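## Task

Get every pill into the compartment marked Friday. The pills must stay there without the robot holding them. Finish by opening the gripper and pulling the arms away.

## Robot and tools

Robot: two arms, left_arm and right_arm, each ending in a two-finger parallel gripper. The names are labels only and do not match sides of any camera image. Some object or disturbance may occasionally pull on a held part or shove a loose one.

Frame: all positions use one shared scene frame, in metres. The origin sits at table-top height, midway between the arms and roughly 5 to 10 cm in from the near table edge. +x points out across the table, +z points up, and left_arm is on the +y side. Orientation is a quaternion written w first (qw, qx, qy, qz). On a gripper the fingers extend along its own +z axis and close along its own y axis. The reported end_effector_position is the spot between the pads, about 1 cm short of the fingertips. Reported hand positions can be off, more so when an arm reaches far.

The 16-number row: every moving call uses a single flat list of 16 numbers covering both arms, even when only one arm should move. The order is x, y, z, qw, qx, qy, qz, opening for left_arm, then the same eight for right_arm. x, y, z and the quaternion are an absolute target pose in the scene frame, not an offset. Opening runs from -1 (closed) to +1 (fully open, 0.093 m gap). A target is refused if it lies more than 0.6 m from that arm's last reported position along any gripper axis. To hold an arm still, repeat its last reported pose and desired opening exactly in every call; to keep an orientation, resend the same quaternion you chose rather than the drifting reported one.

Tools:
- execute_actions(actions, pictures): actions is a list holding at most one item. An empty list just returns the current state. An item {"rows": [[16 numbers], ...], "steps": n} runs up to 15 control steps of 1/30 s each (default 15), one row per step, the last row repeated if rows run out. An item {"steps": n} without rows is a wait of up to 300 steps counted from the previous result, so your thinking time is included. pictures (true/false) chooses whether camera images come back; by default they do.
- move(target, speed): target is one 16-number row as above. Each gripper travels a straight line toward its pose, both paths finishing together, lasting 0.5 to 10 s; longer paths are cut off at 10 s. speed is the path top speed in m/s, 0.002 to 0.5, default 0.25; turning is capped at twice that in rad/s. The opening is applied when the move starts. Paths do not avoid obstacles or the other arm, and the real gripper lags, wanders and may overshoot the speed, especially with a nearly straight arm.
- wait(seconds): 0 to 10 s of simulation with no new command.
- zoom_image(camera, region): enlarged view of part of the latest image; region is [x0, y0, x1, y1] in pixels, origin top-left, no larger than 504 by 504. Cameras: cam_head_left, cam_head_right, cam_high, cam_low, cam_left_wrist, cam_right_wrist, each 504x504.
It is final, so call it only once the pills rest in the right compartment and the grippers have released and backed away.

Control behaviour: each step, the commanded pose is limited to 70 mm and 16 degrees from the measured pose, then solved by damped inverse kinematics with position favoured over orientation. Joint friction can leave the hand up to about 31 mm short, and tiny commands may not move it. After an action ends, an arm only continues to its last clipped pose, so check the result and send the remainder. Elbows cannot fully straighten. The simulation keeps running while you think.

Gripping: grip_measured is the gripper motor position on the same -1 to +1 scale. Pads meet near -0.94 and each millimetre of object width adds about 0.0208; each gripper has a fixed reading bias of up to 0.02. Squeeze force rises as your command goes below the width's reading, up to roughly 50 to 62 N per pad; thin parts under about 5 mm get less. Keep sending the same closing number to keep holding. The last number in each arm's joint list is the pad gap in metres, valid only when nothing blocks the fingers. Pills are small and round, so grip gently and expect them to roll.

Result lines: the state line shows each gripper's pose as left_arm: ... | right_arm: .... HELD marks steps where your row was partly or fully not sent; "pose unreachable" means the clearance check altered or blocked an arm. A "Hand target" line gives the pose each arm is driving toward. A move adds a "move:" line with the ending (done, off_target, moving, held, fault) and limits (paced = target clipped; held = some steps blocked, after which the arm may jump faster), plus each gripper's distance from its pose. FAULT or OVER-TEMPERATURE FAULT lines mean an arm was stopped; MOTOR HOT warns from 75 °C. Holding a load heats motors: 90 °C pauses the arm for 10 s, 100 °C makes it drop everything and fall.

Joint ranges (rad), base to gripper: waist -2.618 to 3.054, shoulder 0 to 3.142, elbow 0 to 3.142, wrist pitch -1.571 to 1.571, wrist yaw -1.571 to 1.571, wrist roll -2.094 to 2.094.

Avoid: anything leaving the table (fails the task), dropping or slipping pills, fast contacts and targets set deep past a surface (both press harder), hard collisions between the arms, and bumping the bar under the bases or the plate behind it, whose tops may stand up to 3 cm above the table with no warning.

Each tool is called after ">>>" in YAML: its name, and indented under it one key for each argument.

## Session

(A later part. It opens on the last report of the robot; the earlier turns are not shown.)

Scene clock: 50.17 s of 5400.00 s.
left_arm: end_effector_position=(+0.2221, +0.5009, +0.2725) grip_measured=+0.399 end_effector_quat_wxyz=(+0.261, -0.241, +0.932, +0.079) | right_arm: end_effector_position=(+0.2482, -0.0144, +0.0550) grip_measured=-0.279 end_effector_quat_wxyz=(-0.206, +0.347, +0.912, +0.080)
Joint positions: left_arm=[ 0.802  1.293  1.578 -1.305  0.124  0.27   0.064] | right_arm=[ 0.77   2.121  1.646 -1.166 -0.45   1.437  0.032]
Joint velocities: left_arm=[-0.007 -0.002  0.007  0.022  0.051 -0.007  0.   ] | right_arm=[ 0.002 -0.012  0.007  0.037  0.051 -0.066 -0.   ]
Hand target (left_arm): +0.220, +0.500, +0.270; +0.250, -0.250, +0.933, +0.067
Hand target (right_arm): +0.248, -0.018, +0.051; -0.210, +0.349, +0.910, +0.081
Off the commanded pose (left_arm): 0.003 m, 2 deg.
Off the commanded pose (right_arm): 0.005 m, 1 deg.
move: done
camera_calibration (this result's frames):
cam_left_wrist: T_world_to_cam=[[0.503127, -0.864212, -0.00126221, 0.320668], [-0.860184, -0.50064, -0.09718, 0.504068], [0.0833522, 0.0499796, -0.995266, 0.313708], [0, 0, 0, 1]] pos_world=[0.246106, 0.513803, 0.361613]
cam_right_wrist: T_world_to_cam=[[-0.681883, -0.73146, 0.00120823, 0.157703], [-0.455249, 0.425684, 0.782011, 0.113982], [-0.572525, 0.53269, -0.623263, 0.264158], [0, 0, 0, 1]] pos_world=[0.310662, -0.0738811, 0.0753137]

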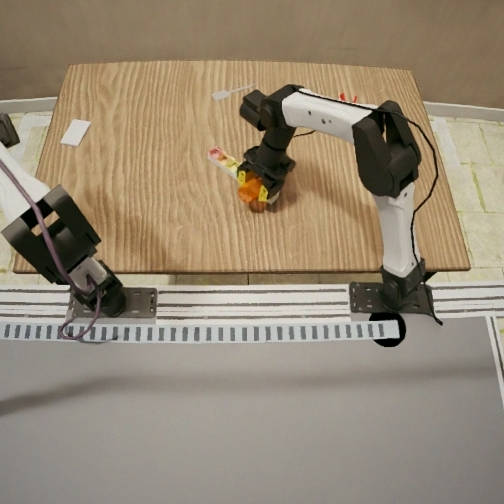

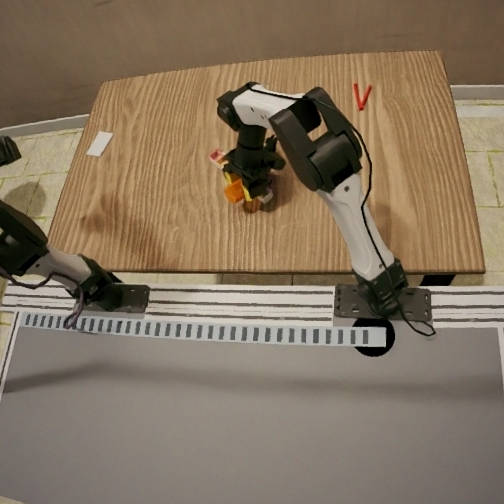

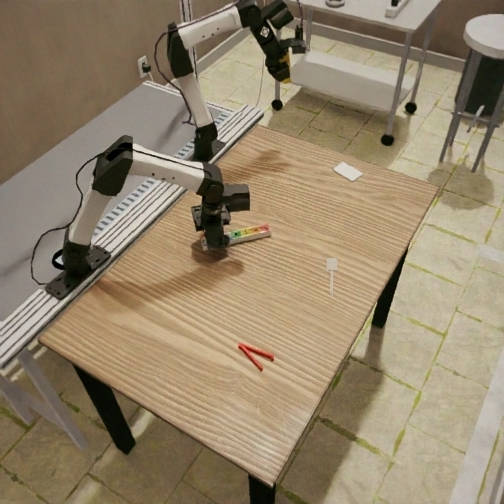

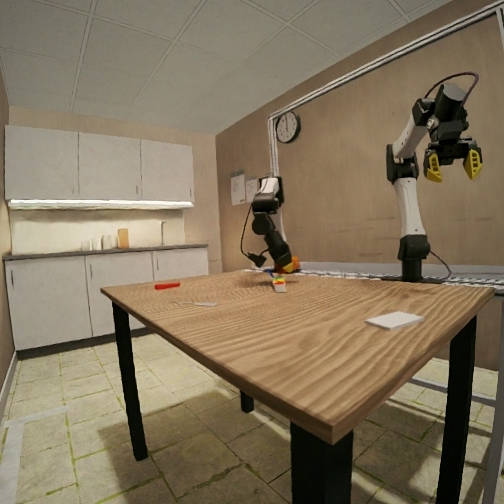

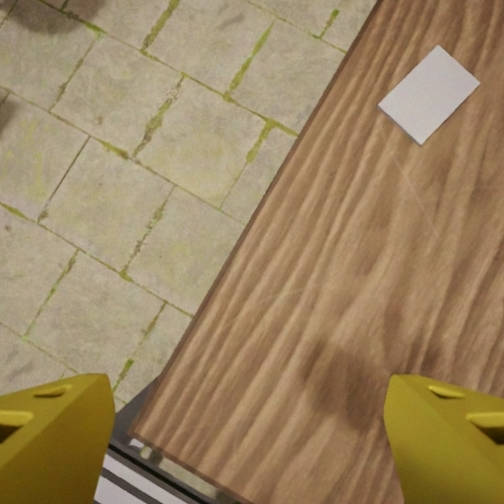

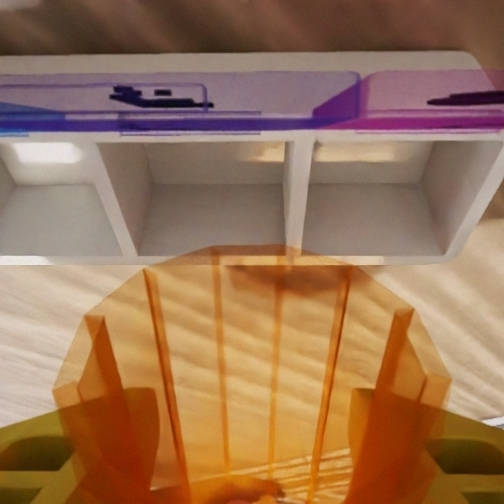

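Overshot 7 mm; go back.

>>> move:
  target: [0.22,0.5,0.27,0.25,-0.25,0.933,0.067,0.4,0.256,-0.009,0.062,-0.21,0.349,0.91,0.081,-0.32]
  speed: 0.02

Scene clock: 51.63 s of 5400.00 s.
left_arm: end_effector_position=(+0.2221, +0.5009, +0.2725) grip_measured=+0.399 end_effector_quat_wxyz=(+0.261, -0.241, +0.932, +0.079) | right_arm: end_effector_position=(+0.2509, -0.0120, +0.0602) grip_measured=-0.279 end_effector_quat_wxyz=(-0.208, +0.347, +0.911, +0.077)
Joint positions: left_arm=[ 0.802  1.293  1.578 -1.305  0.124  0.27   0.064] | right_arm=[ 0.77   2.138  1.693 -1.204 -0.451  1.436  0.032]
Joint velocities: left_arm=[ 0.002 -0.012  0.002  0.037  0.037  0.007 -0.001] | right_arm=[ 0.002 -0.027 -0.002 -0.051  0.066 -0.037 -0.   ]
Hand target (left_arm): +0.220, +0.500, +0.270; +0.250, -0.250, +0.933, +0.067
Hand target (right_arm): +0.256, -0.009, +0.062; -0.210, +0.349, +0.910, +0.081
Off the commanded pose (left_arm): 0.003 m, 2 deg.
Off the commanded pose (right_arm): 0.006 m, 1 deg.
move: done
camera_calibration (this result's frames):
cam_left_wrist: T_world_to_cam=[[0.503127, -0.864212, -0.00126221, 0.320668], [-0.860184, -0.50064, -0.09718, 0.504068], [0.0833522, 0.0499796, -0.995266, 0.313708], [0, 0, 0, 1]] pos_world=[0.246106, 0.513803, 0.361613]
cam_right_wrist: T_world_to_cam=[[-0.681666, -0.731608, 0.00897818, 0.160787], [-0.450543, 0.429393, 0.782708, 0.108866], [-0.576491, 0.529501, -0.622324, 0.26852], [0, 0, 0, 1]] pos_world=[0.313452, -0.0712949, 0.0804522]

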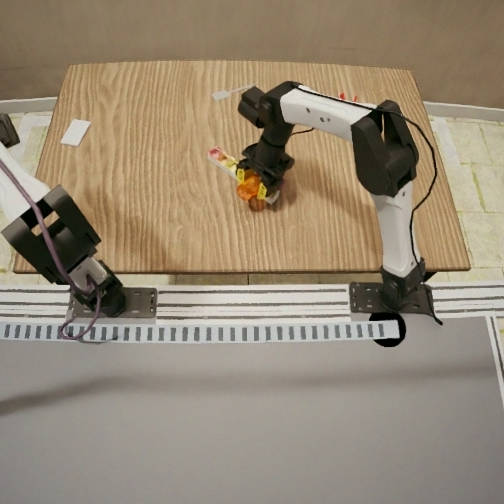

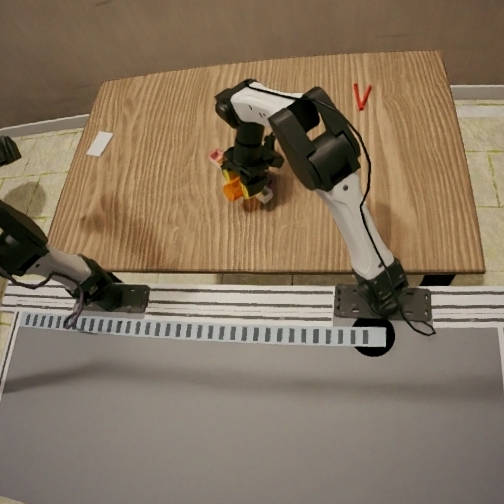

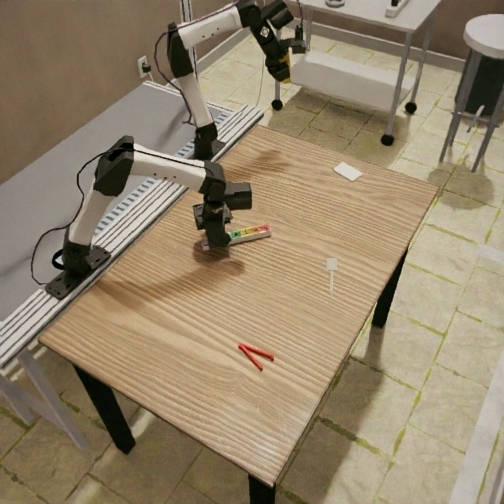

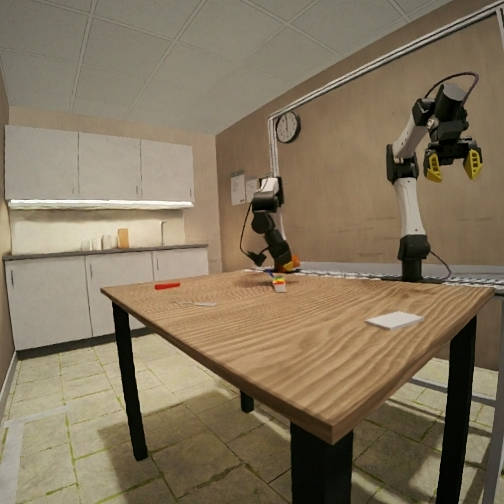

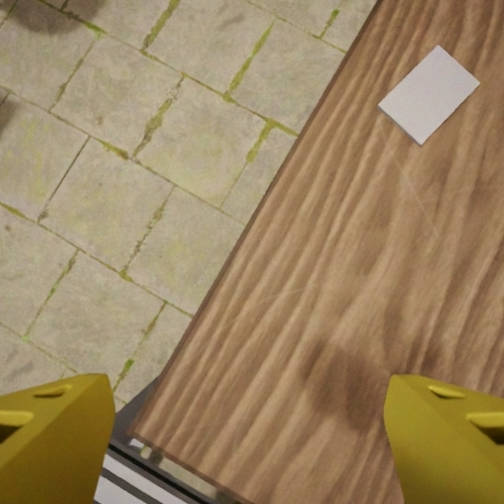

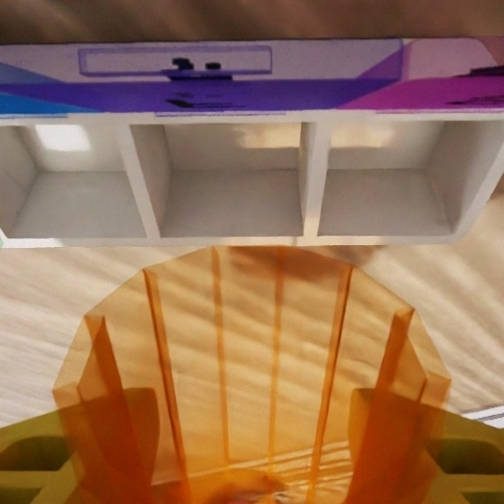

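>>> move:
  target: [0.22,0.5,0.27,0.25,-0.25,0.933,0.067,0.4,0.257,-0.012,0.065,-0.258,0.344,0.898,0.099,-0.32]
  speed: 0.012

>>> zoom_image:
  camera: "cam_low"
  region: [250,235,330,300]

Scene clock: 57.07 s of 5400.00 s.
left_arm: end_effector_position=(+0.2221, +0.5009, +0.2725) grip_measured=+0.399 end_effector_quat_wxyz=(+0.261, -0.241, +0.932, +0.079) | right_arm: end_effector_position=(+0.2508, -0.0143, +0.0632) grip_measured=-0.279 end_effector_quat_wxyz=(-0.257, +0.344, +0.899, +0.091)
Joint positions: left_arm=[ 0.802  1.293  1.578 -1.305  0.124  0.27   0.064] | right_arm=[ 0.729  2.163  1.709 -1.244 -0.549  1.38   0.032]
Joint velocities: left_arm=[ 0.002  0.012 -0.002 -0.051  0.051 -0.022 -0.001] | right_arm=[-0.007 -0.007  0.002  0.022 -0.022 -0.081  0.   ]
Hand target (left_arm): +0.220, +0.500, +0.270; +0.250, -0.250, +0.933, +0.067
Hand target (right_arm): +0.257, -0.012, +0.065; -0.258, +0.344, +0.897, +0.099
Off the commanded pose (left_arm): 0.003 m, 2 deg.
Off the commanded pose (right_arm): 0.007 m, 1 deg.
move: done
camera_calibration (this result's frames):
cam_left_wrist: T_world_to_cam=[[0.503127, -0.864212, -0.00126221, 0.320668], [-0.860184, -0.50064, -0.09718, 0.504068], [0.0833522, 0.0499796, -0.995266, 0.313708], [0, 0, 0, 1]] pos_world=[0.246106, 0.513803, 0.361613]
cam_right_wrist: T_world_to_cam=[[-0.681466, -0.731603, 0.0190041, 0.158248], [-0.381974, 0.377707, 0.843465, 0.0857447], [-0.62426, 0.567533, -0.536848, 0.278688], [0, 0, 0, 1]] pos_world=[0.314566, -0.0747766, 0.0742832]

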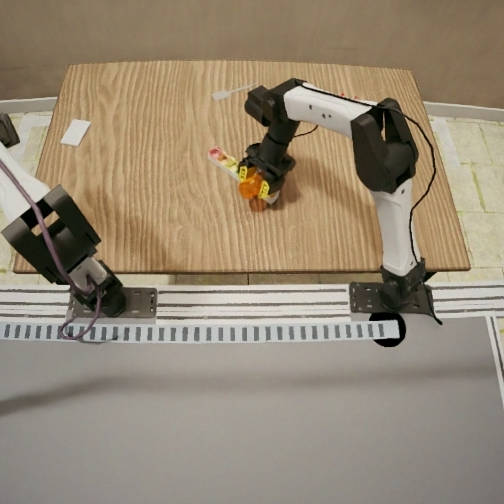

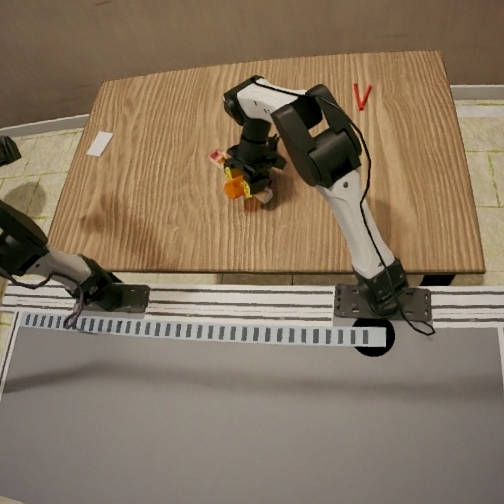

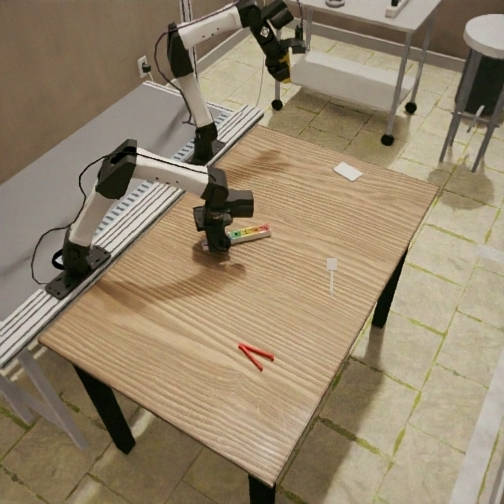

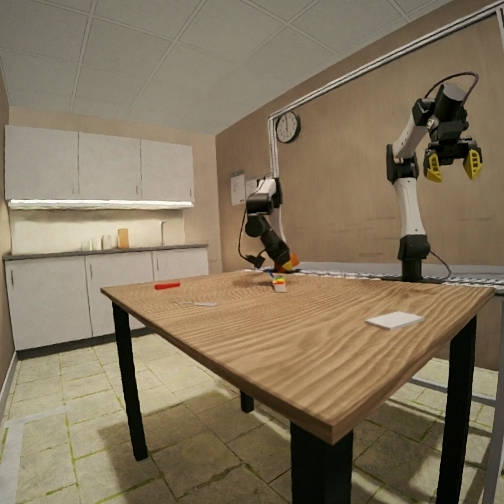

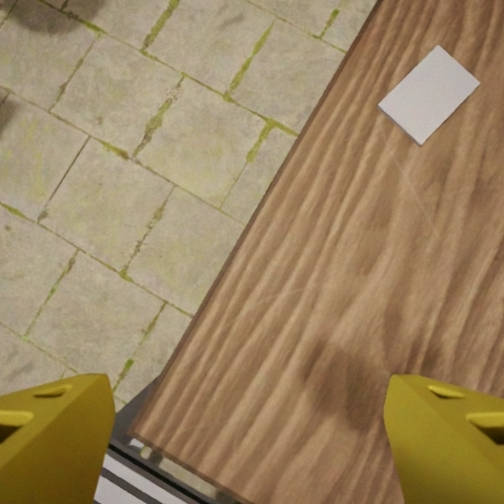

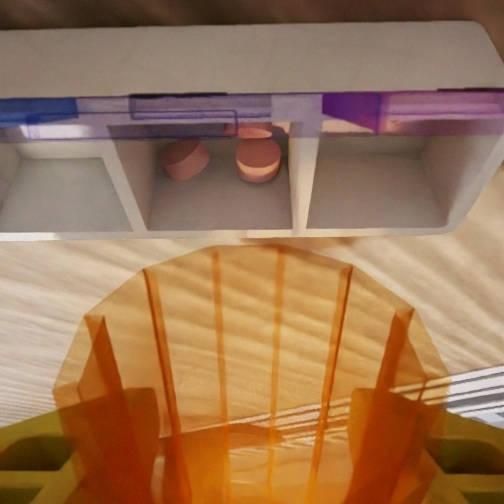

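Region (250, 235, 330, 300) of cam_low's 504x504 image, scaled by 6.300, with more detail than that image has; it fills the top 410 rows of this view, and the rest is white.

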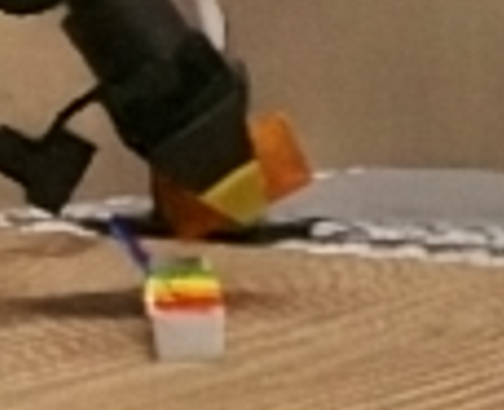

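Tilt back to inspect.

>>> move:
  target: [0.22,0.5,0.27,0.25,-0.25,0.933,0.067,0.4,0.25,-0.005,0.085,0.04,0.357,0.933,-0.015,-0.32]
  speed: 0.12

Scene clock: 60.47 s of 5400.00 s.
left_arm: end_effector_position=(+0.2221, +0.5009, +0.2725) grip_measured=+0.399 end_effector_quat_wxyz=(+0.261, -0.241, +0.932, +0.079) | right_arm: end_effector_position=(+0.2465, -0.0116, +0.0745) grip_measured=-0.279 end_effector_quat_wxyz=(+0.033, +0.356, +0.933, -0.025)
Joint positions: left_arm=[ 0.802  1.293  1.578 -1.305  0.124  0.27   0.064] | right_arm=[ 0.993  2.108  1.773 -1.279  0.066  1.675  0.032]
Joint velocities: left_arm=[-0.002 -0.002  0.007  0.007 -0.095 -0.081 -0.   ] | right_arm=[ 0.012 -0.007 -0.007  0.022  0.022 -0.037 -0.001]
Hand target (left_arm): +0.220, +0.500, +0.270; +0.250, -0.250, +0.933, +0.067
Hand target (right_arm): +0.250, -0.007, +0.084; +0.042, +0.358, +0.933, -0.012
Off the commanded pose (left_arm): 0.003 m, 2 deg.
Off the commanded pose (right_arm): 0.013 m, 1 deg.
move: off_target (right_arm)
camera_calibration (this result's frames):
cam_left_wrist: T_world_to_cam=[[0.503127, -0.864212, -0.00126221, 0.320668], [-0.860184, -0.50064, -0.09718, 0.504068], [0.0833522, 0.0499796, -0.995266, 0.313708], [0, 0, 0, 1]] pos_world=[0.246106, 0.513803, 0.361613]
cam_right_wrist: T_world_to_cam=[[-0.682726, -0.730519, 0.0150596, 0.157731], [-0.676923, 0.640127, 0.363334, 0.185036], [-0.275063, 0.237864, -0.931537, 0.220044], [0, 0, 0, 1]] pos_world=[0.293468, -0.0555611, 0.135374]

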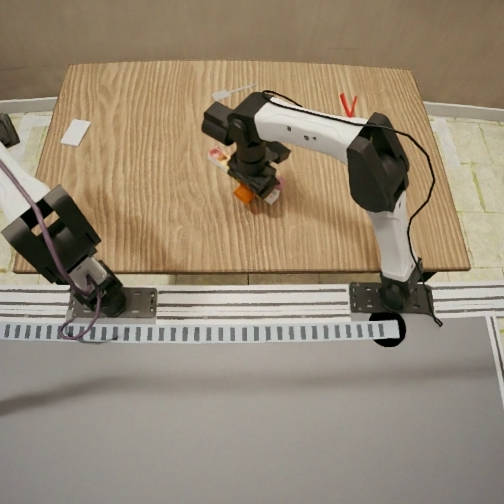

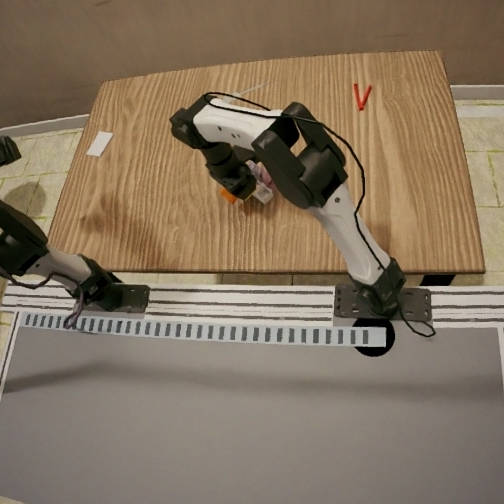

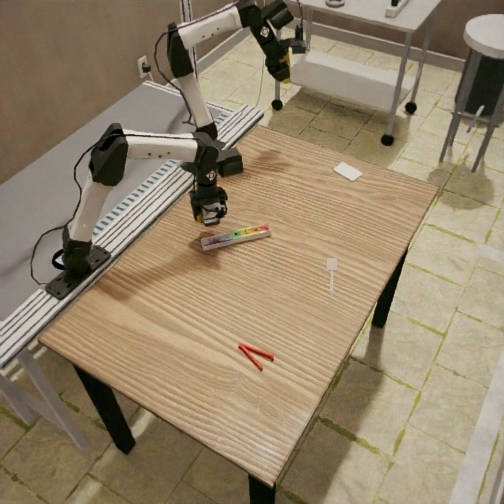

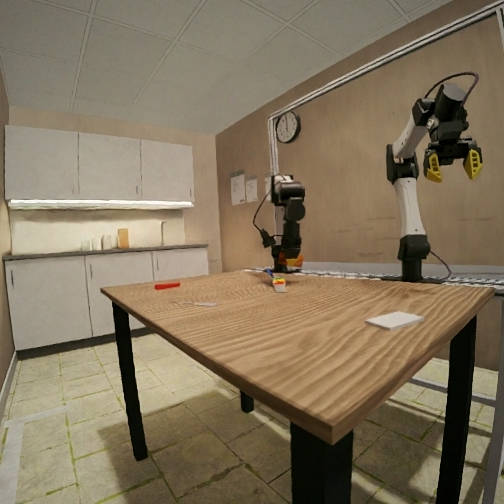

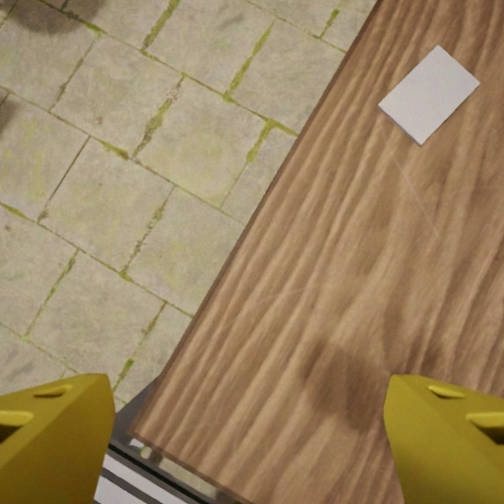

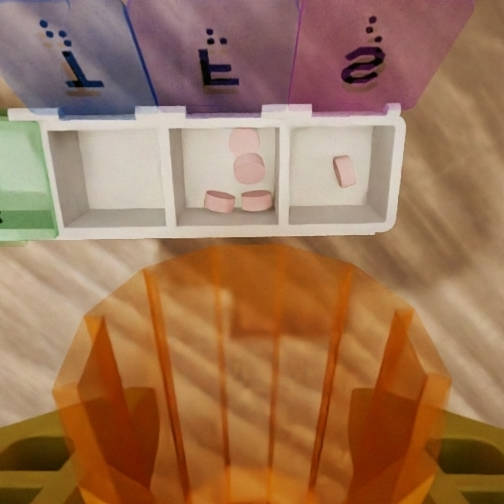

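>>> move:
  target: [0.22,0.5,0.27,0.25,-0.25,0.933,0.067,0.4,0.23,0.05,0.12,0.11,-0.54,0.831,0.071,-0.32]
  speed: 0.35

>>> move:
  target: [0.22,0.5,0.27,0.25,-0.25,0.933,0.067,0.4,0.26,0.24,0.08,0.55,-0.411,0.633,0.357,-0.32]
  speed: 0.3

>>> move:
  target: [0.22,0.5,0.27,0.25,-0.25,0.933,0.067,0.4,0.266,0.256,0.051,0.55,-0.411,0.633,0.357,-0.32]
  speed: 0.04

Scene clock: 65.00 s of 5400.00 s.
left_arm: end_effector_position=(+0.2221, +0.5009, +0.2725) grip_measured=+0.399 end_effector_quat_wxyz=(+0.261, -0.241, +0.932, +0.079) | right_arm: end_effector_position=(+0.2270, +0.0453, +0.1083) grip_measured=-0.278 end_effector_quat_wxyz=(+0.093, -0.539, +0.835, +0.061)
Joint positions: left_arm=[ 0.802  1.293  1.578 -1.305  0.124  0.27   0.064] | right_arm=[ 1.063  2.     1.727 -1.088 -0.043 -0.124  0.032]
Joint velocities: left_arm=[-0.017 -0.002 -0.002  0.007  0.037 -0.066  0.   ] | right_arm=[ 0.007  0.002 -0.012 -0.007  0.066 -0.037 -0.   ]
Hand target (left_arm): +0.220, +0.500, +0.270; +0.250, -0.250, +0.933, +0.067
Hand target (right_arm): +0.229, +0.049, +0.119; +0.109, -0.540, +0.831, +0.072
Off the commanded pose (left_arm): 0.003 m, 2 deg.
Off the commanded pose (right_arm): 0.013 m, 2 deg.
move: off_target (right_arm)
camera_calibration (this result's frames):
cam_left_wrist: T_world_to_cam=[[0.503127, -0.864212, -0.00126221, 0.320668], [-0.860184, -0.50064, -0.09718, 0.504068], [0.0833522, 0.0499796, -0.995266, 0.313708], [0, 0, 0, 1]] pos_world=[0.246106, 0.513803, 0.361613]
cam_right_wrist: T_world_to_cam=[[0.90242, -0.430652, -0.0133081, -0.184831], [-0.416655, -0.880123, 0.227559, 0.147618], [-0.109711, -0.199809, -0.973673, 0.219449], [0, 0, 0, 1]] pos_world=[0.252377, 0.0941715, 0.17762]

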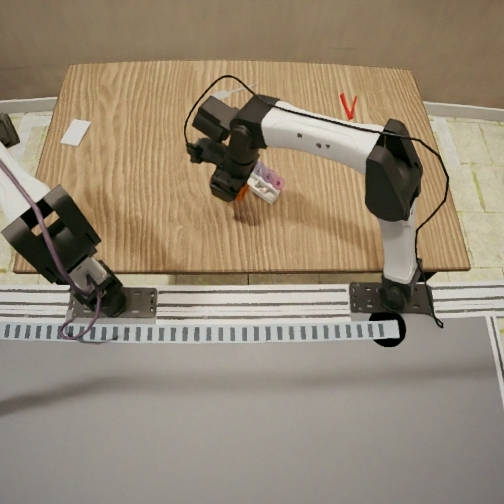

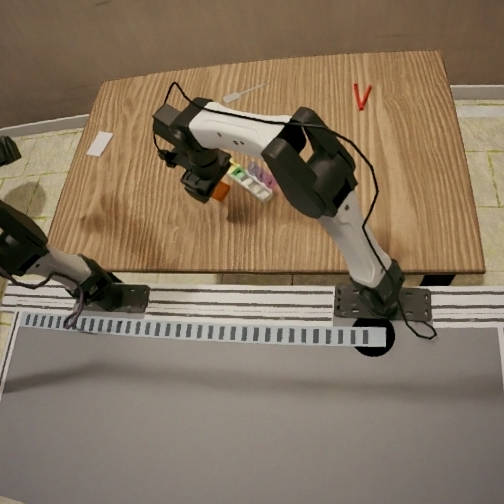

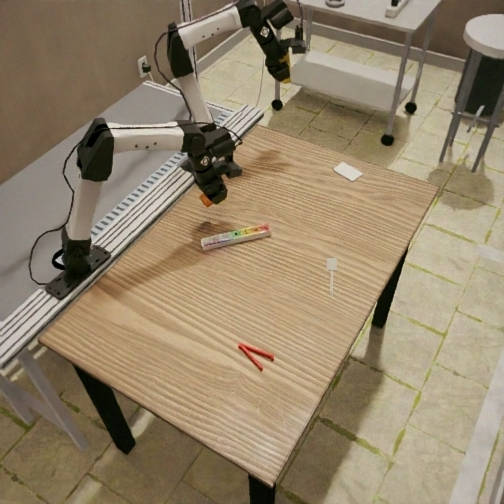

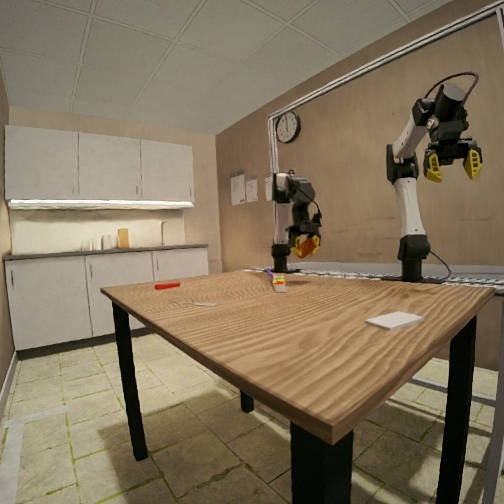

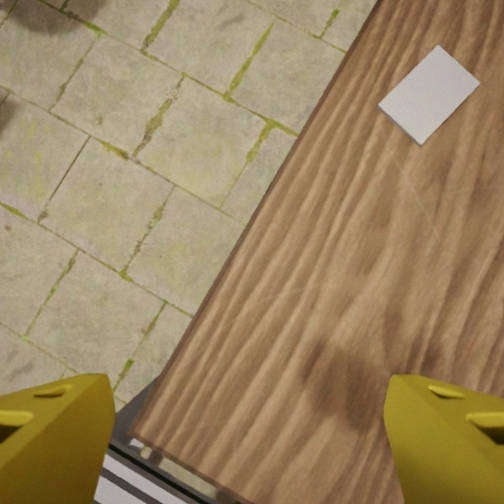

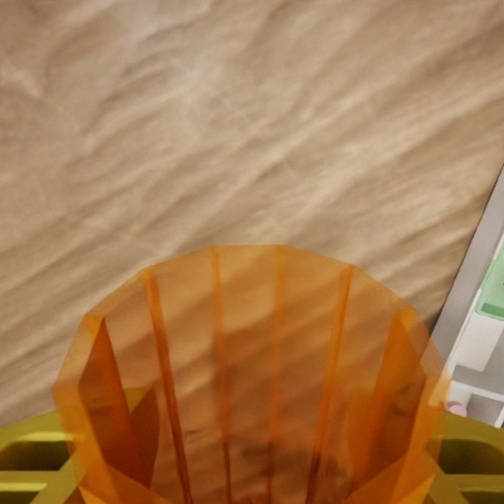

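Scene clock: 67.73 s of 5400.00 s.
left_arm: end_effector_position=(+0.2221, +0.5009, +0.2725) grip_measured=+0.399 end_effector_quat_wxyz=(+0.261, -0.241, +0.932, +0.079) | right_arm: end_effector_position=(+0.2576, +0.2366, +0.0732) grip_measured=-0.278 end_effector_quat_wxyz=(+0.537, -0.421, +0.638, +0.356)
Joint positions: left_arm=[ 0.802  1.293  1.578 -1.305  0.124  0.27   0.064] | right_arm=[ 1.19   2.354  1.29   0.885 -0.028  0.011  0.032]
Joint velocities: left_arm=[ 0.002  0.027 -0.017 -0.022 -0.037 -0.051 -0.   ] | right_arm=[ 0.022 -0.007  0.002  0.022  0.007 -0.007  0.   ]
Hand target (left_arm): +0.220, +0.500, +0.270; +0.250, -0.250, +0.933, +0.067
Hand target (right_arm): +0.259, +0.243, +0.079; +0.546, -0.413, +0.632, +0.362
Off the commanded pose (left_arm): 0.003 m, 2 deg.
Off the commanded pose (right_arm): 0.008 m, 2 deg.
move: done
camera_calibration (this result's frames):
cam_left_wrist: T_world_to_cam=[[0.503127, -0.864212, -0.00126221, 0.320668], [-0.860184, -0.50064, -0.09718, 0.504068], [0.0833522, 0.0499796, -0.995266, 0.313708], [0, 0, 0, 1]] pos_world=[0.246106, 0.513803, 0.361613]
cam_right_wrist: T_world_to_cam=[[0.920351, -0.390299, -0.0249193, -0.143841], [-0.246255, -0.528828, -0.812219, 0.28585], [0.30383, 0.753663, -0.582821, -0.133772], [0, 0, 0, 1]] pos_world=[0.24342, 0.195843, 0.150623]

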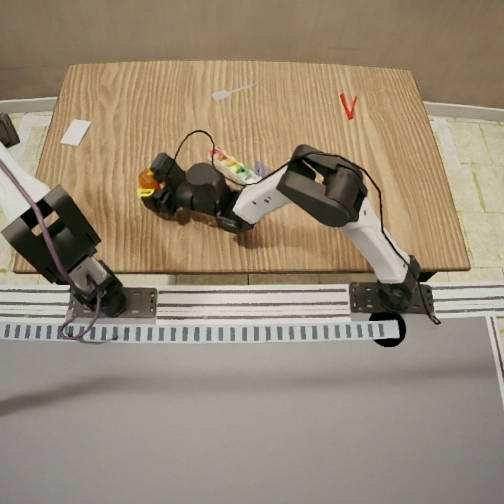

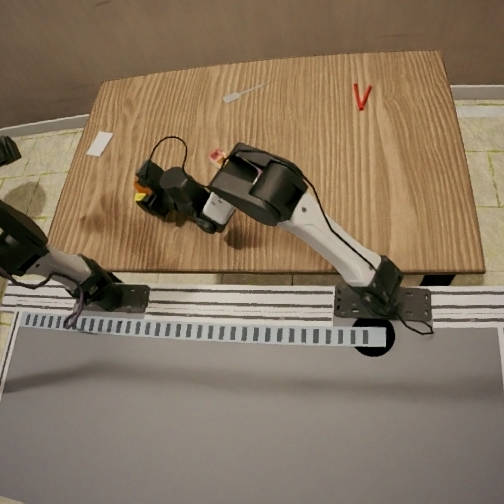

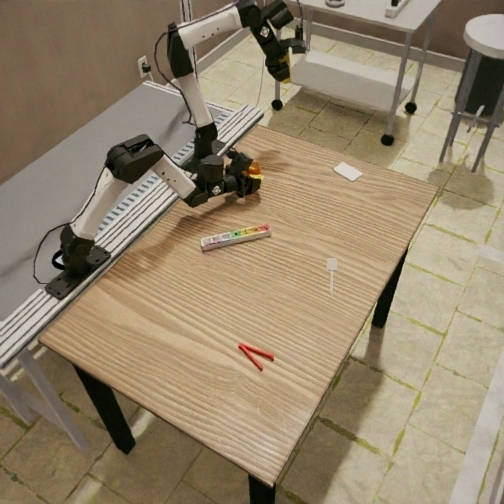

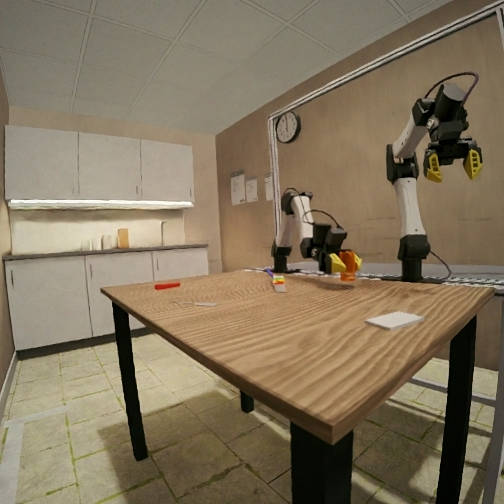

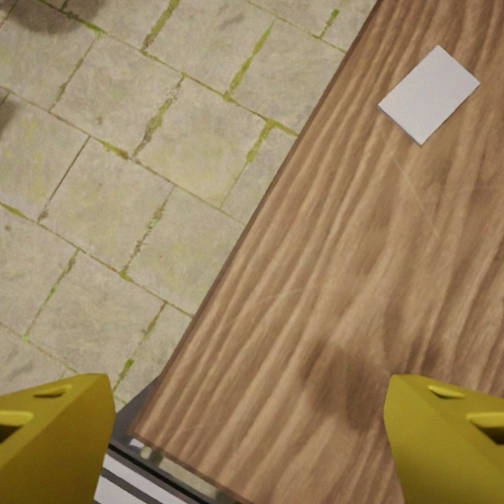

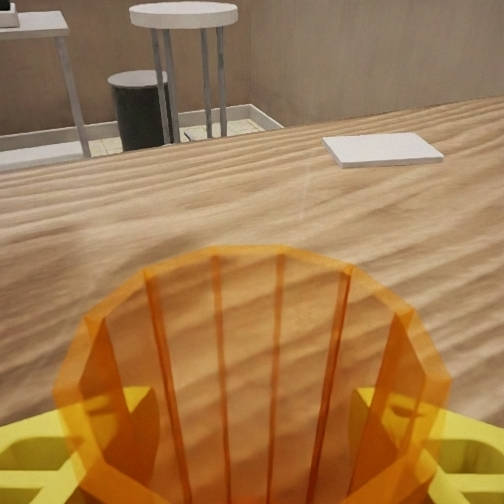

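Scene clock: 68.77 s of 5400.00 s.
left_arm: end_effector_position=(+0.2221, +0.5009, +0.2725) grip_measured=+0.399 end_effector_quat_wxyz=(+0.261, -0.241, +0.932, +0.079) | right_arm: end_effector_position=(+0.2665, +0.2499, +0.0491) grip_measured=-0.278 end_effector_quat_wxyz=(+0.545, -0.415, +0.637, +0.354)
Joint positions: left_arm=[ 0.802  1.293  1.578 -1.305  0.124  0.27   0.064] | right_arm=[ 1.19   2.47   1.378  0.925 -0.013  0.011  0.032]
Joint velocities: left_arm=[-0.007  0.017  0.002 -0.037 -0.051  0.007  0.   ] | right_arm=[ 0.002  0.002  0.002 -0.066 -0.022  0.022  0.001]
Hand target (left_arm): +0.220, +0.500, +0.270; +0.250, -0.250, +0.933, +0.067
Hand target (right_arm): +0.266, +0.256, +0.051; +0.550, -0.411, +0.633, +0.357
Off the commanded pose (left_arm): 0.003 m, 2 deg.
Off the commanded pose (right_arm): 0.006 m, 1 deg.
move: done
camera_calibration (this result's frames):
cam_left_wrist: T_world_to_cam=[[0.503127, -0.864212, -0.00126221, 0.320668], [-0.860184, -0.50064, -0.09718, 0.504068], [0.0833522, 0.0499796, -0.995266, 0.313708], [0, 0, 0, 1]] pos_world=[0.246106, 0.513803, 0.361613]
cam_right_wrist: T_world_to_cam=[[0.914926, -0.403008, -0.022237, -0.142991], [-0.247506, -0.516674, -0.819628, 0.273142], [0.318827, 0.755403, -0.572465, -0.165578], [0, 0, 0, 1]] pos_world=[0.251222, 0.208577, 0.125908]

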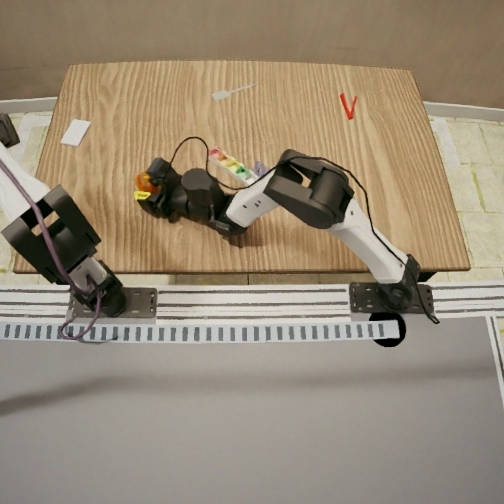

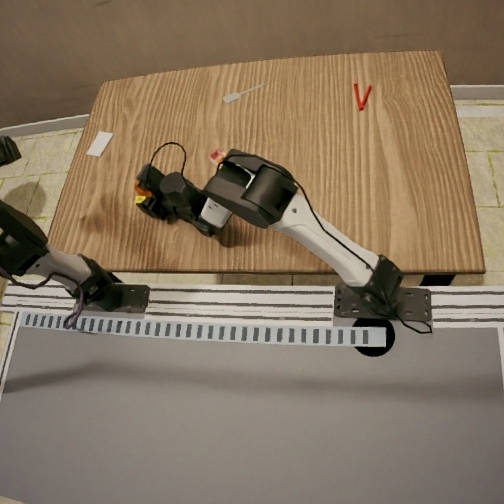

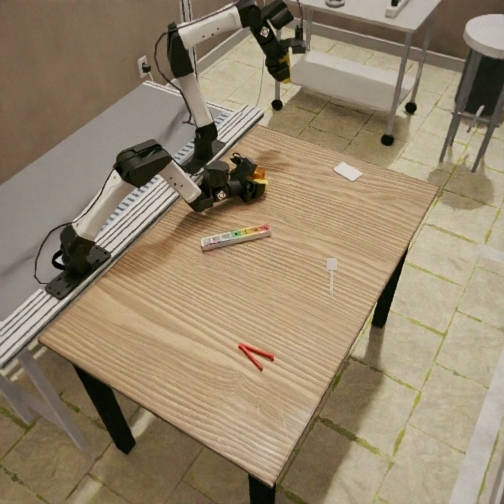

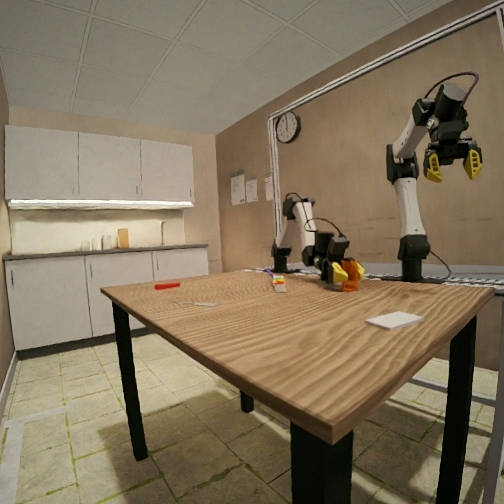

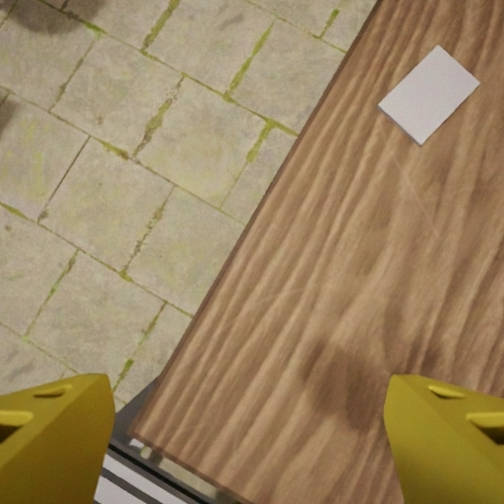

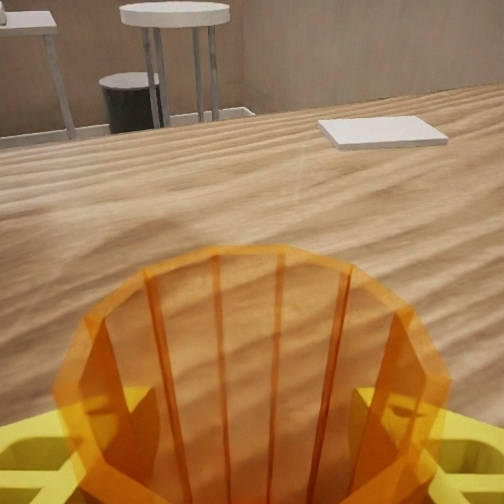

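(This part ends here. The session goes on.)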